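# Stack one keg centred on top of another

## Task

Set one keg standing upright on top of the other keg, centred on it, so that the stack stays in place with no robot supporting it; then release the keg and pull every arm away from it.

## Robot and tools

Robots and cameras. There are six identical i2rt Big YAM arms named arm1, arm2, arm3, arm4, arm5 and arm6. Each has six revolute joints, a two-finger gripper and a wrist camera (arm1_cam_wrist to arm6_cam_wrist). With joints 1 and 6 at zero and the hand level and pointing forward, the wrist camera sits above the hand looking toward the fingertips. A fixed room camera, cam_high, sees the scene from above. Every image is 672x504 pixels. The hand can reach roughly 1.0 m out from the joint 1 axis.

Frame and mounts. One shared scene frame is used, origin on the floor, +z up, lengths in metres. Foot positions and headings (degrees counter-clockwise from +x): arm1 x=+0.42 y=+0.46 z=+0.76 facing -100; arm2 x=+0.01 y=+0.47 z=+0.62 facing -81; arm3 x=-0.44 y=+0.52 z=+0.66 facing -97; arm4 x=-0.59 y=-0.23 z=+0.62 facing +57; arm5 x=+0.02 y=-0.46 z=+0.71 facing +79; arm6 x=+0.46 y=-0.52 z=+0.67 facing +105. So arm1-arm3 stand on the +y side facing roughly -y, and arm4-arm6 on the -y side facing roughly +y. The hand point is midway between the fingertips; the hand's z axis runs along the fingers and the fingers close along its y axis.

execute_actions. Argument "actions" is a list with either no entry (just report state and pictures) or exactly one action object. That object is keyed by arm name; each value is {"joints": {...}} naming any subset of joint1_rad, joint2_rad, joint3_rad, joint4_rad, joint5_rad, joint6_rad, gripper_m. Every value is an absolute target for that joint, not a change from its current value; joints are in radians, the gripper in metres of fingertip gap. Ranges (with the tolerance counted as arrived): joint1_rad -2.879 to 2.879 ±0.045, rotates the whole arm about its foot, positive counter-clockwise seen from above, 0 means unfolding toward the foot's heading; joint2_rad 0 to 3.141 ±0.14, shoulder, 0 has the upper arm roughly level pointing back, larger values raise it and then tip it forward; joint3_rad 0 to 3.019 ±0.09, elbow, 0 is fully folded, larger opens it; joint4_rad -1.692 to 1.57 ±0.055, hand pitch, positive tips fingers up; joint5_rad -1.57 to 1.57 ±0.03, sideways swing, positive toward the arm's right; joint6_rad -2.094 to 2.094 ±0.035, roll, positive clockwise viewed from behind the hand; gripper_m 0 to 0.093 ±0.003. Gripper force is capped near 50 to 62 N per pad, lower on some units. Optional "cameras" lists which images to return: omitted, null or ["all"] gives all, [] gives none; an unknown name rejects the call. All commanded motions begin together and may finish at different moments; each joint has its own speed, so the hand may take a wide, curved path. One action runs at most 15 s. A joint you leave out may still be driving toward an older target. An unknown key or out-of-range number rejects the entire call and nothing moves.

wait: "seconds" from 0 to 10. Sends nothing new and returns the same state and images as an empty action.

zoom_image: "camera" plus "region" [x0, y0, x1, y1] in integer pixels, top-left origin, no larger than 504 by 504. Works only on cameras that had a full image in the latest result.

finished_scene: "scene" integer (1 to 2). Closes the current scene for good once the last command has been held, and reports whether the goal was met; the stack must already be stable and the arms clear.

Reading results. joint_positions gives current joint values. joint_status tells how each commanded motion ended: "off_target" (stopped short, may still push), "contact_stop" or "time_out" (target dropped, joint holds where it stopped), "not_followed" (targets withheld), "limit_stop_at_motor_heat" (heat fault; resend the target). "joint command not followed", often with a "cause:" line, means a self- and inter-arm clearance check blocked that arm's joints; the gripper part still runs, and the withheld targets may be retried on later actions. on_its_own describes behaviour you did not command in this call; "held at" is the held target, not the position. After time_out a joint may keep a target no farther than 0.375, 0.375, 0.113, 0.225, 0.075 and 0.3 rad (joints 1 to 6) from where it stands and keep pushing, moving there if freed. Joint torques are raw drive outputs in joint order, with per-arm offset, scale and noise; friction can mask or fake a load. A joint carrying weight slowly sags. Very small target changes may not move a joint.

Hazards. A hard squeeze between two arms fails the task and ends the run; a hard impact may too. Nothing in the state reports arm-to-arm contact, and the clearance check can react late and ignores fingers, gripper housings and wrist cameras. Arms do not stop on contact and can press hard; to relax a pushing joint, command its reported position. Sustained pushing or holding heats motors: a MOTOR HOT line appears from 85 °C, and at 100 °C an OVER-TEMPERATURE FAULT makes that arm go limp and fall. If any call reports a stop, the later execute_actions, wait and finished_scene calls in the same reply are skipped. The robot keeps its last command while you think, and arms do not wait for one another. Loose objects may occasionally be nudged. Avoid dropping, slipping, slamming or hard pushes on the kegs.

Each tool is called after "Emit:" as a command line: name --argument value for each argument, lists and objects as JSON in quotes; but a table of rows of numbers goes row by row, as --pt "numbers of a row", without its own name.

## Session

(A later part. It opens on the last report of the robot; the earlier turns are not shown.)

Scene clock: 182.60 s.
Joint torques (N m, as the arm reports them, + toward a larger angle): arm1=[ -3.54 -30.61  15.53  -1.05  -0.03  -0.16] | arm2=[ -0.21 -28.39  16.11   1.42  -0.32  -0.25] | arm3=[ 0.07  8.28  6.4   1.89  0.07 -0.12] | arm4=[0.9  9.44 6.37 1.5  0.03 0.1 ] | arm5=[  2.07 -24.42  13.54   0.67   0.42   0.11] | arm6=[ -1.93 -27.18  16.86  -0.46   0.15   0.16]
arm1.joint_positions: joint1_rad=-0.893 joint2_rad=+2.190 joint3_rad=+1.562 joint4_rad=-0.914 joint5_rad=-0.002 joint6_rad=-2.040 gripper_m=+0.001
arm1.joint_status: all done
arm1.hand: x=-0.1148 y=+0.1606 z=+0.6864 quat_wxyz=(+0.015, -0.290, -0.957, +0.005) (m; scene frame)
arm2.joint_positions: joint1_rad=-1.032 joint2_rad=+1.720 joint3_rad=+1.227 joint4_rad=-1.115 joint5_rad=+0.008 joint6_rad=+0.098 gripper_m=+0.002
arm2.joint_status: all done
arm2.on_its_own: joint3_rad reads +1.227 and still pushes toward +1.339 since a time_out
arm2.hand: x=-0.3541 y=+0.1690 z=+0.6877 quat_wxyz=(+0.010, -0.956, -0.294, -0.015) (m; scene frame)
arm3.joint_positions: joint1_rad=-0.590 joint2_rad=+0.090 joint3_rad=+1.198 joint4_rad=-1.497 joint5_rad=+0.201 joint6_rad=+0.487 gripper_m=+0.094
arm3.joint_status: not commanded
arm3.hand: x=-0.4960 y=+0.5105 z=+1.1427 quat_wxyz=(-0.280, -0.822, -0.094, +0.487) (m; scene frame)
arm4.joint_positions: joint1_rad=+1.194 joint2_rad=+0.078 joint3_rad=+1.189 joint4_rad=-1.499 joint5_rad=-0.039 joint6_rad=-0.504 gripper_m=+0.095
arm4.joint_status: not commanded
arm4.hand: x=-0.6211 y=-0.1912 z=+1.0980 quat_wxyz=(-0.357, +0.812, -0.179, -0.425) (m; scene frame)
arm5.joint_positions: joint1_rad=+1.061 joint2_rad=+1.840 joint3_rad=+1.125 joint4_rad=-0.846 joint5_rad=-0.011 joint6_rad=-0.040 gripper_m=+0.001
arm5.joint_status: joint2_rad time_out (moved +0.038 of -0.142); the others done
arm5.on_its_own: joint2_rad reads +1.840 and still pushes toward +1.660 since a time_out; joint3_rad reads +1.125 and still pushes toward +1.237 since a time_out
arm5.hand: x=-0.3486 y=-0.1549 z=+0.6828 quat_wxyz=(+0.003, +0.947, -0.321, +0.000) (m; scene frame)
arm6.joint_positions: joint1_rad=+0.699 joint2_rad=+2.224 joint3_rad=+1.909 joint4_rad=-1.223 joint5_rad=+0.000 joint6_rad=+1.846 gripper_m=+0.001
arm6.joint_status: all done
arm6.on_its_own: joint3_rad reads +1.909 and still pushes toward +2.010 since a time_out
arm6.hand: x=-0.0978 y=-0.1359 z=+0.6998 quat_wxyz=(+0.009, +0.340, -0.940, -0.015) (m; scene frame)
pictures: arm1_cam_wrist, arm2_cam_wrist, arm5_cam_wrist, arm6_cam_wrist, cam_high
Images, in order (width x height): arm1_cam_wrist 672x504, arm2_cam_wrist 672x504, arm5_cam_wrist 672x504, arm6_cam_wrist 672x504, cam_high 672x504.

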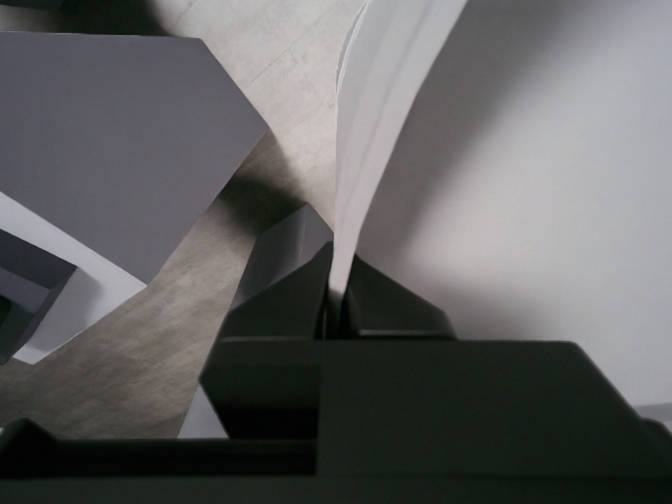

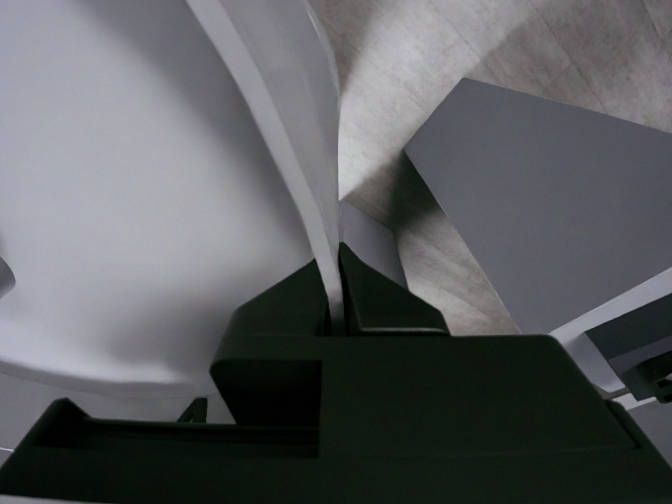

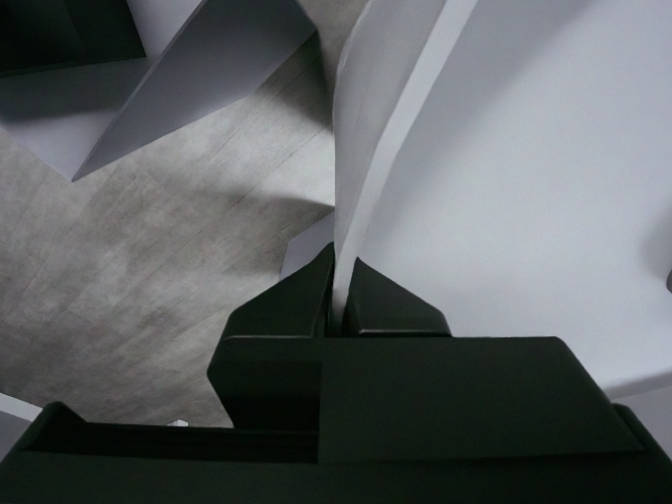

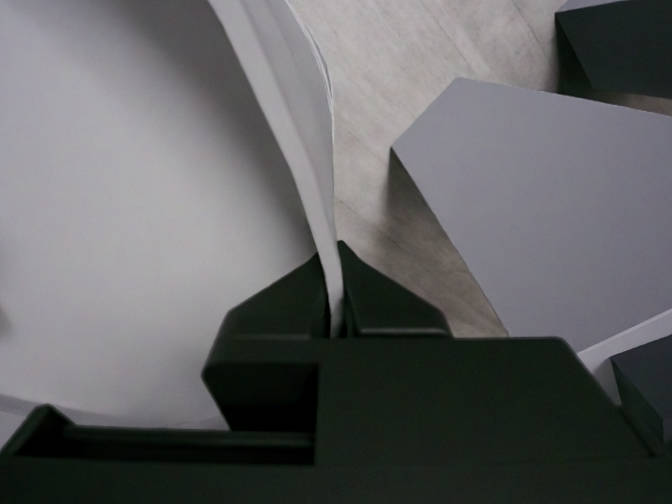

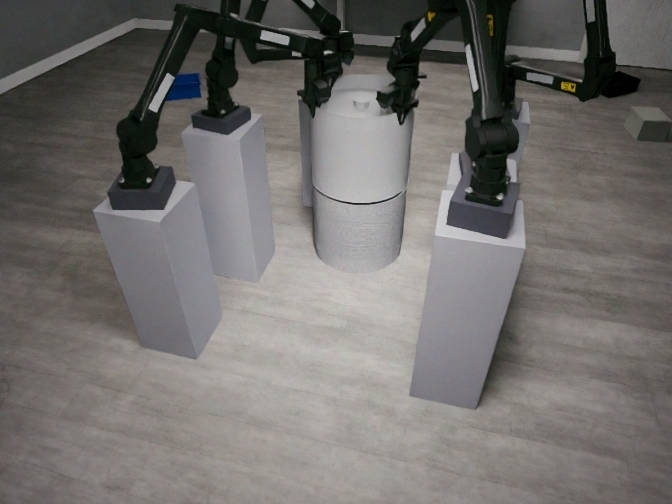

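Emit:
execute_actions --actions '[{"arm1":{"joints":{"joint2_rad":2.095}},"arm2":{"joints":{"joint2_rad":1.66}},"arm5":{"joints":{"joint2_rad":1.735}},"arm6":{"joints":{"joint2_rad":2.165}}}]' --cameras '["arm1_cam_wrist","arm2_cam_wrist"]'

Emit:
execute_actions --actions '[{"arm1":{"joints":{"joint1_rad":-0.895,"joint2_rad":2.195,"joint3_rad":1.585,"joint4_rad":-0.91}},"arm2":{"joints":{"joint1_rad":-1.035,"joint2_rad":1.735,"joint3_rad":1.25}},"arm5":{"joints":{"joint2_rad":1.85,"joint3_rad":1.155}},"arm6":{"joints":{"joint1_rad":0.7,"joint2_rad":2.23,"joint3_rad":1.935,"joint4_rad":-1.22}}}]' --cameras '["arm1_cam_wrist","arm2_cam_wrist","arm5_cam_wrist","arm6_cam_wrist"]'

Emit:
execute_actions --actions '[{"arm1":{"joints":{"gripper_m":0.08}},"arm2":{"joints":{"gripper_m":0.08}},"arm5":{"joints":{"gripper_m":0.08}},"arm6":{"joints":{"gripper_m":0.08}}}]' --cameras '[]'

Emit:
execute_actions --actions '[{"arm1":{"joints":{"joint2_rad":2.0,"joint4_rad":-1.0}},"arm2":{"joints":{"joint2_rad":1.5}},"arm5":{"joints":{"joint2_rad":1.62,"joint4_rad":-0.92}},"arm6":{"joints":{"joint2_rad":2.06}}}]' --cameras '[]'

Emit:
execute_actions --actions '[{"arm1":{"joints":{"joint1_rad":-0.3,"joint2_rad":1.0,"joint3_rad":1.3,"joint4_rad":-1.5}},"arm2":{"joints":{"joint1_rad":-0.6,"joint2_rad":0.9,"joint4_rad":-1.5}},"arm5":{"joints":{"joint1_rad":0.7,"joint2_rad":0.9,"joint4_rad":-1.5}},"arm6":{"joints":{"joint1_rad":0.2,"joint2_rad":1.0,"joint3_rad":1.5,"joint4_rad":-1.5}}}]' --cameras '["cam_high"]'

Scene clock: 200.57 s.
Joint torques (N m, as the arm reports them, + toward a larger angle): arm1=[ -3.55 -30.08  15.45  -1.41   0.22  -0.13] | arm2=[ -1.21 -27.55  15.85   1.18   0.07  -0.26] | arm3=[-0.13  9.02  6.07  1.74  0.08 -0.12] | arm4=[1.08 9.43 6.36 1.53 0.02 0.09] | arm5=[  1.74 -22.38  13.4    0.2    0.13   0.13] | arm6=[ -1.29 -26.64  16.63  -0.37  -0.12   0.19]
arm1.joint_positions: joint1_rad=-0.893 joint2_rad=+2.213 joint3_rad=+1.562 joint4_rad=-0.906 joint5_rad=-0.009 joint6_rad=-2.044 gripper_m=+0.001
arm1.joint_status: all done
arm1.hand: x=-0.1121 y=+0.1610 z=+0.6728 quat_wxyz=(+0.008, -0.288, -0.957, +0.002) (m; scene frame)
arm2.joint_positions: joint1_rad=-1.031 joint2_rad=+1.762 joint3_rad=+1.227 joint4_rad=-1.112 joint5_rad=-0.002 joint6_rad=+0.095 gripper_m=+0.002
arm2.joint_status: all done
arm2.on_its_own: joint3_rad reads +1.227 and still pushes toward +1.339 since a time_out
arm2.hand: x=-0.3512 y=+0.1689 z=+0.6690 quat_wxyz=(+0.013, -0.955, -0.295, -0.035) (m; scene frame)
arm3.joint_positions: joint1_rad=-0.590 joint2_rad=+0.090 joint3_rad=+1.198 joint4_rad=-1.497 joint5_rad=+0.201 joint6_rad=+0.487 gripper_m=+0.094
arm3.joint_status: not commanded
arm3.hand: x=-0.4960 y=+0.5105 z=+1.1427 quat_wxyz=(-0.280, -0.822, -0.094, +0.487) (m; scene frame)
arm4.joint_positions: joint1_rad=+1.194 joint2_rad=+0.078 joint3_rad=+1.189 joint4_rad=-1.499 joint5_rad=-0.039 joint6_rad=-0.504 gripper_m=+0.095
arm4.joint_status: not commanded
arm4.hand: x=-0.6211 y=-0.1912 z=+1.0980 quat_wxyz=(-0.357, +0.812, -0.179, -0.425) (m; scene frame)
arm5.joint_positions: joint1_rad=+1.061 joint2_rad=+1.882 joint3_rad=+1.125 joint4_rad=-0.837 joint5_rad=-0.004 joint6_rad=-0.043 gripper_m=+0.001
arm5.joint_status: joint2_rad off_target (ended at +1.882, target +1.735)
arm5.on_its_own: joint2_rad reads +1.882 and still pushes toward +1.735 since a time_out; joint3_rad reads +1.125 and still pushes toward +1.237 since a time_out
arm5.hand: x=-0.3442 y=-0.1566 z=+0.6639 quat_wxyz=(+0.005, +0.947, -0.320, +0.016) (m; scene frame)
arm6.joint_positions: joint1_rad=+0.698 joint2_rad=+2.244 joint3_rad=+1.910 joint4_rad=-1.224 joint5_rad=+0.007 joint6_rad=+1.840 gripper_m=+0.001
arm6.joint_status: all done
arm6.on_its_own: joint3_rad reads +1.910 and still pushes toward +2.010 since a time_out
arm6.hand: x=-0.0948 y=-0.1356 z=+0.6867 quat_wxyz=(+0.001, +0.342, -0.940, -0.009) (m; scene frame)
pictures: arm1_cam_wrist, arm2_cam_wrist
Images, in order (width x height): arm1_cam_wrist 672x504, arm2_cam_wrist 672x504.

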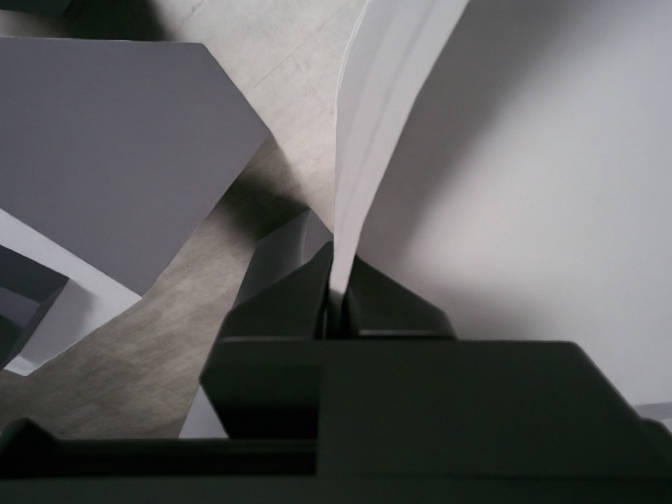

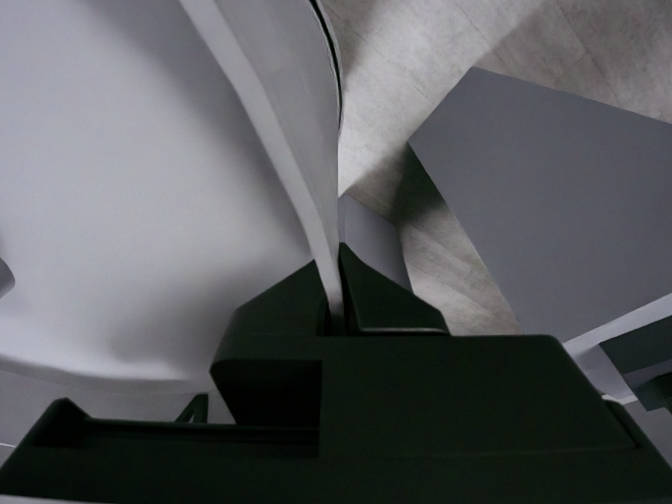

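Scene clock: 201.23 s.
Joint torques (N m, as the arm reports them, + toward a larger angle): arm1=[ -2.2  -22.28  10.06  -0.11   0.2   -0.13] | arm2=[  0.87 -19.96   9.15   1.29  -0.02  -0.24] | arm3=[ 0.43  8.2   6.18  1.78  0.09 -0.12] | arm4=[1.13 9.39 6.33 1.52 0.04 0.1 ] | arm5=[  1.87 -15.14   7.88   0.18   0.12   0.13] | arm6=[ -0.97 -22.    10.65   0.48  -0.15   0.19]
arm1.joint_positions: joint1_rad=-0.893 joint2_rad=+2.217 joint3_rad=+1.562 joint4_rad=-0.905 joint5_rad=-0.009 joint6_rad=-2.044 gripper_m=+0.001
arm1.joint_status: all done
arm1.hand: x=-0.1115 y=+0.1614 z=+0.6704 quat_wxyz=(+0.007, -0.288, -0.957, +0.001) (m; scene frame)
arm2.joint_positions: joint1_rad=-1.030 joint2_rad=+1.764 joint3_rad=+1.224 joint4_rad=-1.112 joint5_rad=+0.000 joint6_rad=+0.095 gripper_m=+0.002
arm2.joint_status: all done
arm2.hand: x=-0.3498 y=+0.1696 z=+0.6672 quat_wxyz=(+0.015, -0.954, -0.296, -0.036) (m; scene frame)
arm3.joint_positions: joint1_rad=-0.590 joint2_rad=+0.090 joint3_rad=+1.198 joint4_rad=-1.497 joint5_rad=+0.201 joint6_rad=+0.487 gripper_m=+0.094
arm3.joint_status: not commanded
arm3.hand: x=-0.4960 y=+0.5105 z=+1.1427 quat_wxyz=(-0.280, -0.822, -0.094, +0.487) (m; scene frame)
arm4.joint_positions: joint1_rad=+1.194 joint2_rad=+0.078 joint3_rad=+1.189 joint4_rad=-1.499 joint5_rad=-0.039 joint6_rad=-0.504 gripper_m=+0.095
arm4.joint_status: not commanded
arm4.hand: x=-0.6211 y=-0.1912 z=+1.0980 quat_wxyz=(-0.357, +0.812, -0.179, -0.425) (m; scene frame)
arm5.joint_positions: joint1_rad=+1.061 joint2_rad=+1.885 joint3_rad=+1.122 joint4_rad=-0.837 joint5_rad=-0.004 joint6_rad=-0.043 gripper_m=+0.001
arm5.joint_status: all done
arm5.hand: x=-0.3426 y=-0.1580 z=+0.6616 quat_wxyz=(+0.006, +0.947, -0.320, +0.019) (m; scene frame)
arm6.joint_positions: joint1_rad=+0.698 joint2_rad=+2.247 joint3_rad=+1.908 joint4_rad=-1.223 joint5_rad=+0.007 joint6_rad=+1.840 gripper_m=+0.001
arm6.joint_status: all done
arm6.hand: x=-0.0940 y=-0.1361 z=+0.6843 quat_wxyz=(-0.001, +0.342, -0.940, -0.007) (m; scene frame)
pictures: arm1_cam_wrist, arm2_cam_wrist, arm5_cam_wrist, arm6_cam_wrist
Images, in order (width x height): arm1_cam_wrist 672x504, arm2_cam_wrist 672x504, arm5_cam_wrist 672x504, arm6_cam_wrist 672x504.

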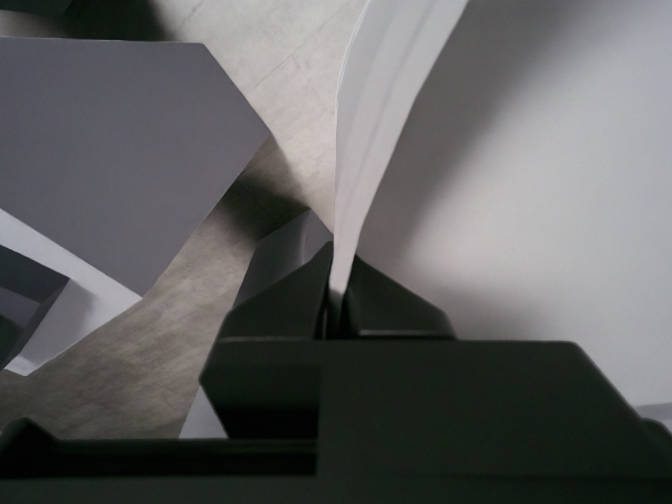

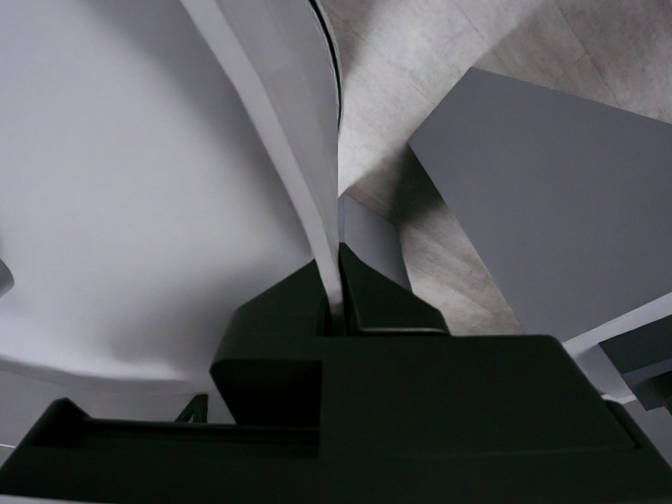

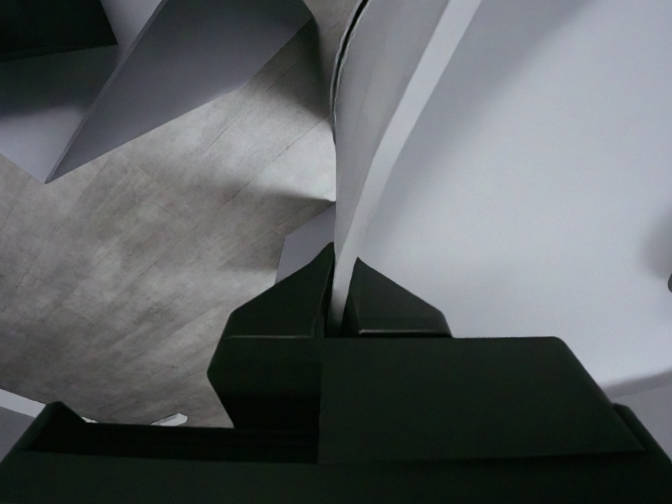

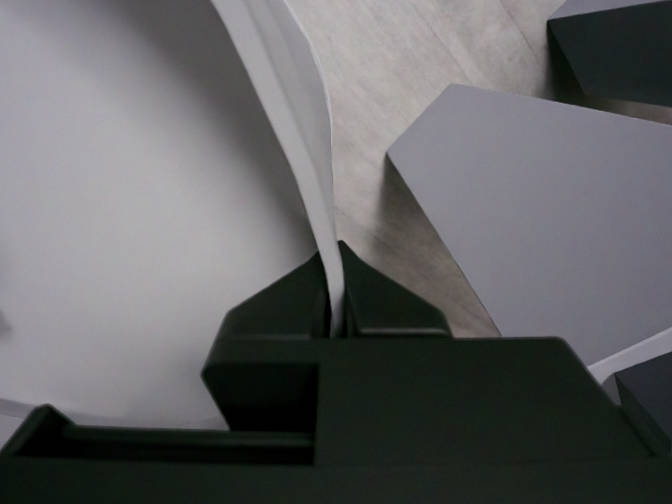

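Scene clock: 201.90 s.
Joint torques (N m, as the arm reports them, + toward a larger angle): arm1=[ -2.21 -20.9   10.17  -0.04   0.    -0.11] | arm2=[  0.42 -19.16   9.28   1.23   0.    -0.25] | arm3=[-0.04  8.61  6.17  1.75  0.05 -0.17] | arm4=[0.96 9.51 6.37 1.54 0.03 0.09] | arm5=[  1.77 -14.09   7.97   0.25   0.07   0.1 ] | arm6=[ -0.95 -21.75  10.76   0.51  -0.01   0.19]
arm1.joint_positions: joint1_rad=-0.893 joint2_rad=+2.193 joint3_rad=+1.562 joint4_rad=-0.906 joint5_rad=-0.003 joint6_rad=-2.046 gripper_m=+0.080
arm1.joint_status: all done
arm1.hand: x=-0.1162 y=+0.1597 z=+0.6846 quat_wxyz=(+0.017, -0.287, -0.958, +0.008) (m; scene frame)
arm2.joint_positions: joint1_rad=-1.030 joint2_rad=+1.753 joint3_rad=+1.224 joint4_rad=-1.106 joint5_rad=-0.001 joint6_rad=+0.095 gripper_m=+0.080
arm2.joint_status: all done
arm2.hand: x=-0.3514 y=+0.1680 z=+0.6717 quat_wxyz=(+0.011, -0.955, -0.296, -0.029) (m; scene frame)
arm3.joint_positions: joint1_rad=-0.590 joint2_rad=+0.090 joint3_rad=+1.198 joint4_rad=-1.497 joint5_rad=+0.201 joint6_rad=+0.487 gripper_m=+0.094
arm3.joint_status: not commanded
arm3.hand: x=-0.4960 y=+0.5105 z=+1.1427 quat_wxyz=(-0.280, -0.822, -0.094, +0.487) (m; scene frame)
arm4.joint_positions: joint1_rad=+1.194 joint2_rad=+0.078 joint3_rad=+1.189 joint4_rad=-1.499 joint5_rad=-0.039 joint6_rad=-0.504 gripper_m=+0.095
arm4.joint_status: not commanded
arm4.hand: x=-0.6211 y=-0.1912 z=+1.0980 quat_wxyz=(-0.357, +0.812, -0.179, -0.425) (m; scene frame)
arm5.joint_positions: joint1_rad=+1.061 joint2_rad=+1.863 joint3_rad=+1.123 joint4_rad=-0.837 joint5_rad=-0.002 joint6_rad=-0.039 gripper_m=+0.080
arm5.joint_status: all done
arm5.hand: x=-0.3455 y=-0.1553 z=+0.6718 quat_wxyz=(+0.001, +0.947, -0.322, +0.009) (m; scene frame)
arm6.joint_positions: joint1_rad=+0.698 joint2_rad=+2.245 joint3_rad=+1.908 joint4_rad=-1.223 joint5_rad=+0.003 joint6_rad=+1.840 gripper_m=+0.080
arm6.joint_status: all done
arm6.hand: x=-0.0944 y=-0.1365 z=+0.6850 quat_wxyz=(+0.001, +0.342, -0.940, -0.006) (m; scene frame)
pictures: none
No camera images: the call's "cameras" was empty. Leave "cameras" out to get every camera's image.

Scene clock: 203.17 s.
Joint torques (N m, as the arm reports them, + toward a larger angle): arm1=[ -2.1  -17.89  11.16   0.11   0.    -0.09] | arm2=[  0.06 -13.49  10.55   1.61   0.01  -0.25] | arm3=[-0.55  8.42  6.28  1.71  0.09 -0.12] | arm4=[1.14 9.37 6.4  1.53 0.04 0.09] | arm5=[  1.89 -10.5    9.04   0.48   0.05   0.09] | arm6=[ -0.96 -18.4   11.53   0.89   0.     0.18]
arm1.joint_positions: joint1_rad=-0.893 joint2_rad=+1.986 joint3_rad=+1.567 joint4_rad=-0.992 joint5_rad=-0.003 joint6_rad=-2.046 gripper_m=+0.080
arm1.joint_status: all done
arm1.hand: x=-0.1239 y=+0.1530 z=+0.8086 quat_wxyz=(+0.061, -0.286, -0.955, +0.053) (m; scene frame)
arm2.joint_positions: joint1_rad=-1.030 joint2_rad=+1.495 joint3_rad=+1.224 joint4_rad=-1.106 joint5_rad=-0.001 joint6_rad=+0.095 gripper_m=+0.080
arm2.joint_status: all done
arm2.hand: x=-0.3552 y=+0.1650 z=+0.7890 quat_wxyz=(-0.038, -0.950, -0.295, +0.090) (m; scene frame)
arm3.joint_positions: joint1_rad=-0.590 joint2_rad=+0.090 joint3_rad=+1.198 joint4_rad=-1.497 joint5_rad=+0.201 joint6_rad=+0.487 gripper_m=+0.094
arm3.joint_status: not commanded
arm3.hand: x=-0.4960 y=+0.5105 z=+1.1427 quat_wxyz=(-0.280, -0.822, -0.094, +0.487) (m; scene frame)
arm4.joint_positions: joint1_rad=+1.194 joint2_rad=+0.078 joint3_rad=+1.189 joint4_rad=-1.499 joint5_rad=-0.039 joint6_rad=-0.504 gripper_m=+0.095
arm4.joint_status: not commanded
arm4.hand: x=-0.6211 y=-0.1912 z=+1.0980 quat_wxyz=(-0.357, +0.812, -0.179, -0.425) (m; scene frame)
arm5.joint_positions: joint1_rad=+1.061 joint2_rad=+1.609 joint3_rad=+1.128 joint4_rad=-0.913 joint5_rad=-0.002 joint6_rad=-0.039 gripper_m=+0.080
arm5.joint_status: all done
arm5.hand: x=-0.3544 y=-0.1488 z=+0.7888 quat_wxyz=(-0.031, +0.944, -0.320, -0.076) (m; scene frame)
arm6.joint_positions: joint1_rad=+0.698 joint2_rad=+2.046 joint3_rad=+1.908 joint4_rad=-1.223 joint5_rad=+0.003 joint6_rad=+1.840 gripper_m=+0.080
arm6.joint_status: all done
arm6.hand: x=-0.1033 y=-0.1309 z=+0.8169 quat_wxyz=(+0.059, +0.340, -0.934, -0.087) (m; scene frame)
pictures: none
No camera images: the call's "cameras" was empty. Leave "cameras" out to get every camera's image.

Scene clock: 204.87 s.
Joint torques (N m, as the arm reports them, + toward a larger angle): arm1=[-1.61 -4.04 10.55  0.68  0.02 -0.07] | arm2=[ 1.18 -2.6  10.66  0.58  0.07 -0.26] | arm3=[-0.25  7.48  6.17  1.85  0.06 -0.13] | arm4=[1.14 9.39 6.35 1.56 0.02 0.09] | arm5=[ 1.95 -2.48  9.99  0.79 -0.12  0.08] | arm6=[-0.69 -2.7   9.57  0.86  0.    0.15]
arm1.joint_positions: joint1_rad=-0.302 joint2_rad=+0.992 joint3_rad=+1.301 joint4_rad=-1.495 joint5_rad=-0.003 joint6_rad=-2.046 gripper_m=+0.080
arm1.joint_status: all done
arm1.hand: x=+0.2755 y=+0.1621 z=+1.1267 quat_wxyz=(+0.090, +0.005, -0.982, +0.164) (m; scene frame)
arm2.joint_positions: joint1_rad=-0.601 joint2_rad=+0.898 joint3_rad=+1.224 joint4_rad=-1.486 joint5_rad=-0.002 joint6_rad=+0.095 gripper_m=+0.080
arm2.joint_status: all done
arm2.hand: x=-0.1184 y=+0.2011 z=+0.9850 quat_wxyz=(-0.118, -0.851, -0.483, +0.168) (m; scene frame)
arm3.joint_positions: joint1_rad=-0.590 joint2_rad=+0.090 joint3_rad=+1.198 joint4_rad=-1.497 joint5_rad=+0.201 joint6_rad=+0.487 gripper_m=+0.094
arm3.joint_status: not commanded
arm3.hand: x=-0.4960 y=+0.5105 z=+1.1427 quat_wxyz=(-0.280, -0.822, -0.094, +0.487) (m; scene frame)
arm4.joint_positions: joint1_rad=+1.194 joint2_rad=+0.078 joint3_rad=+1.189 joint4_rad=-1.499 joint5_rad=-0.039 joint6_rad=-0.504 gripper_m=+0.095
arm4.joint_status: not commanded
arm4.hand: x=-0.6211 y=-0.1912 z=+1.0980 quat_wxyz=(-0.357, +0.812, -0.179, -0.425) (m; scene frame)
arm5.joint_positions: joint1_rad=+0.690 joint2_rad=+0.894 joint3_rad=+1.128 joint4_rad=-1.494 joint5_rad=+0.002 joint6_rad=-0.037 gripper_m=+0.080
arm5.joint_status: all done
arm5.hand: x=-0.1209 y=-0.2102 z=+1.0272 quat_wxyz=(-0.084, +0.861, -0.486, -0.125) (m; scene frame)
arm6.joint_positions: joint1_rad=+0.196 joint2_rad=+0.989 joint3_rad=+1.496 joint4_rad=-1.486 joint5_rad=+0.002 joint6_rad=+1.840 gripper_m=+0.080
arm6.joint_status: all done
arm6.hand: x=+0.3076 y=-0.2157 z=+1.1388 quat_wxyz=(+0.103, +0.093, -0.952, -0.274) (m; scene frame)
pictures: cam_high
Images, in order (width x height): cam_high 672x504.

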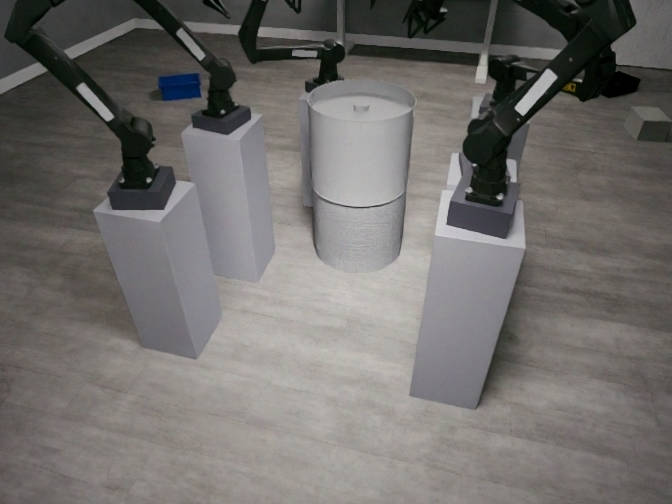

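Emit:
finished_scene --scene 2

The scene is finished: the task was done.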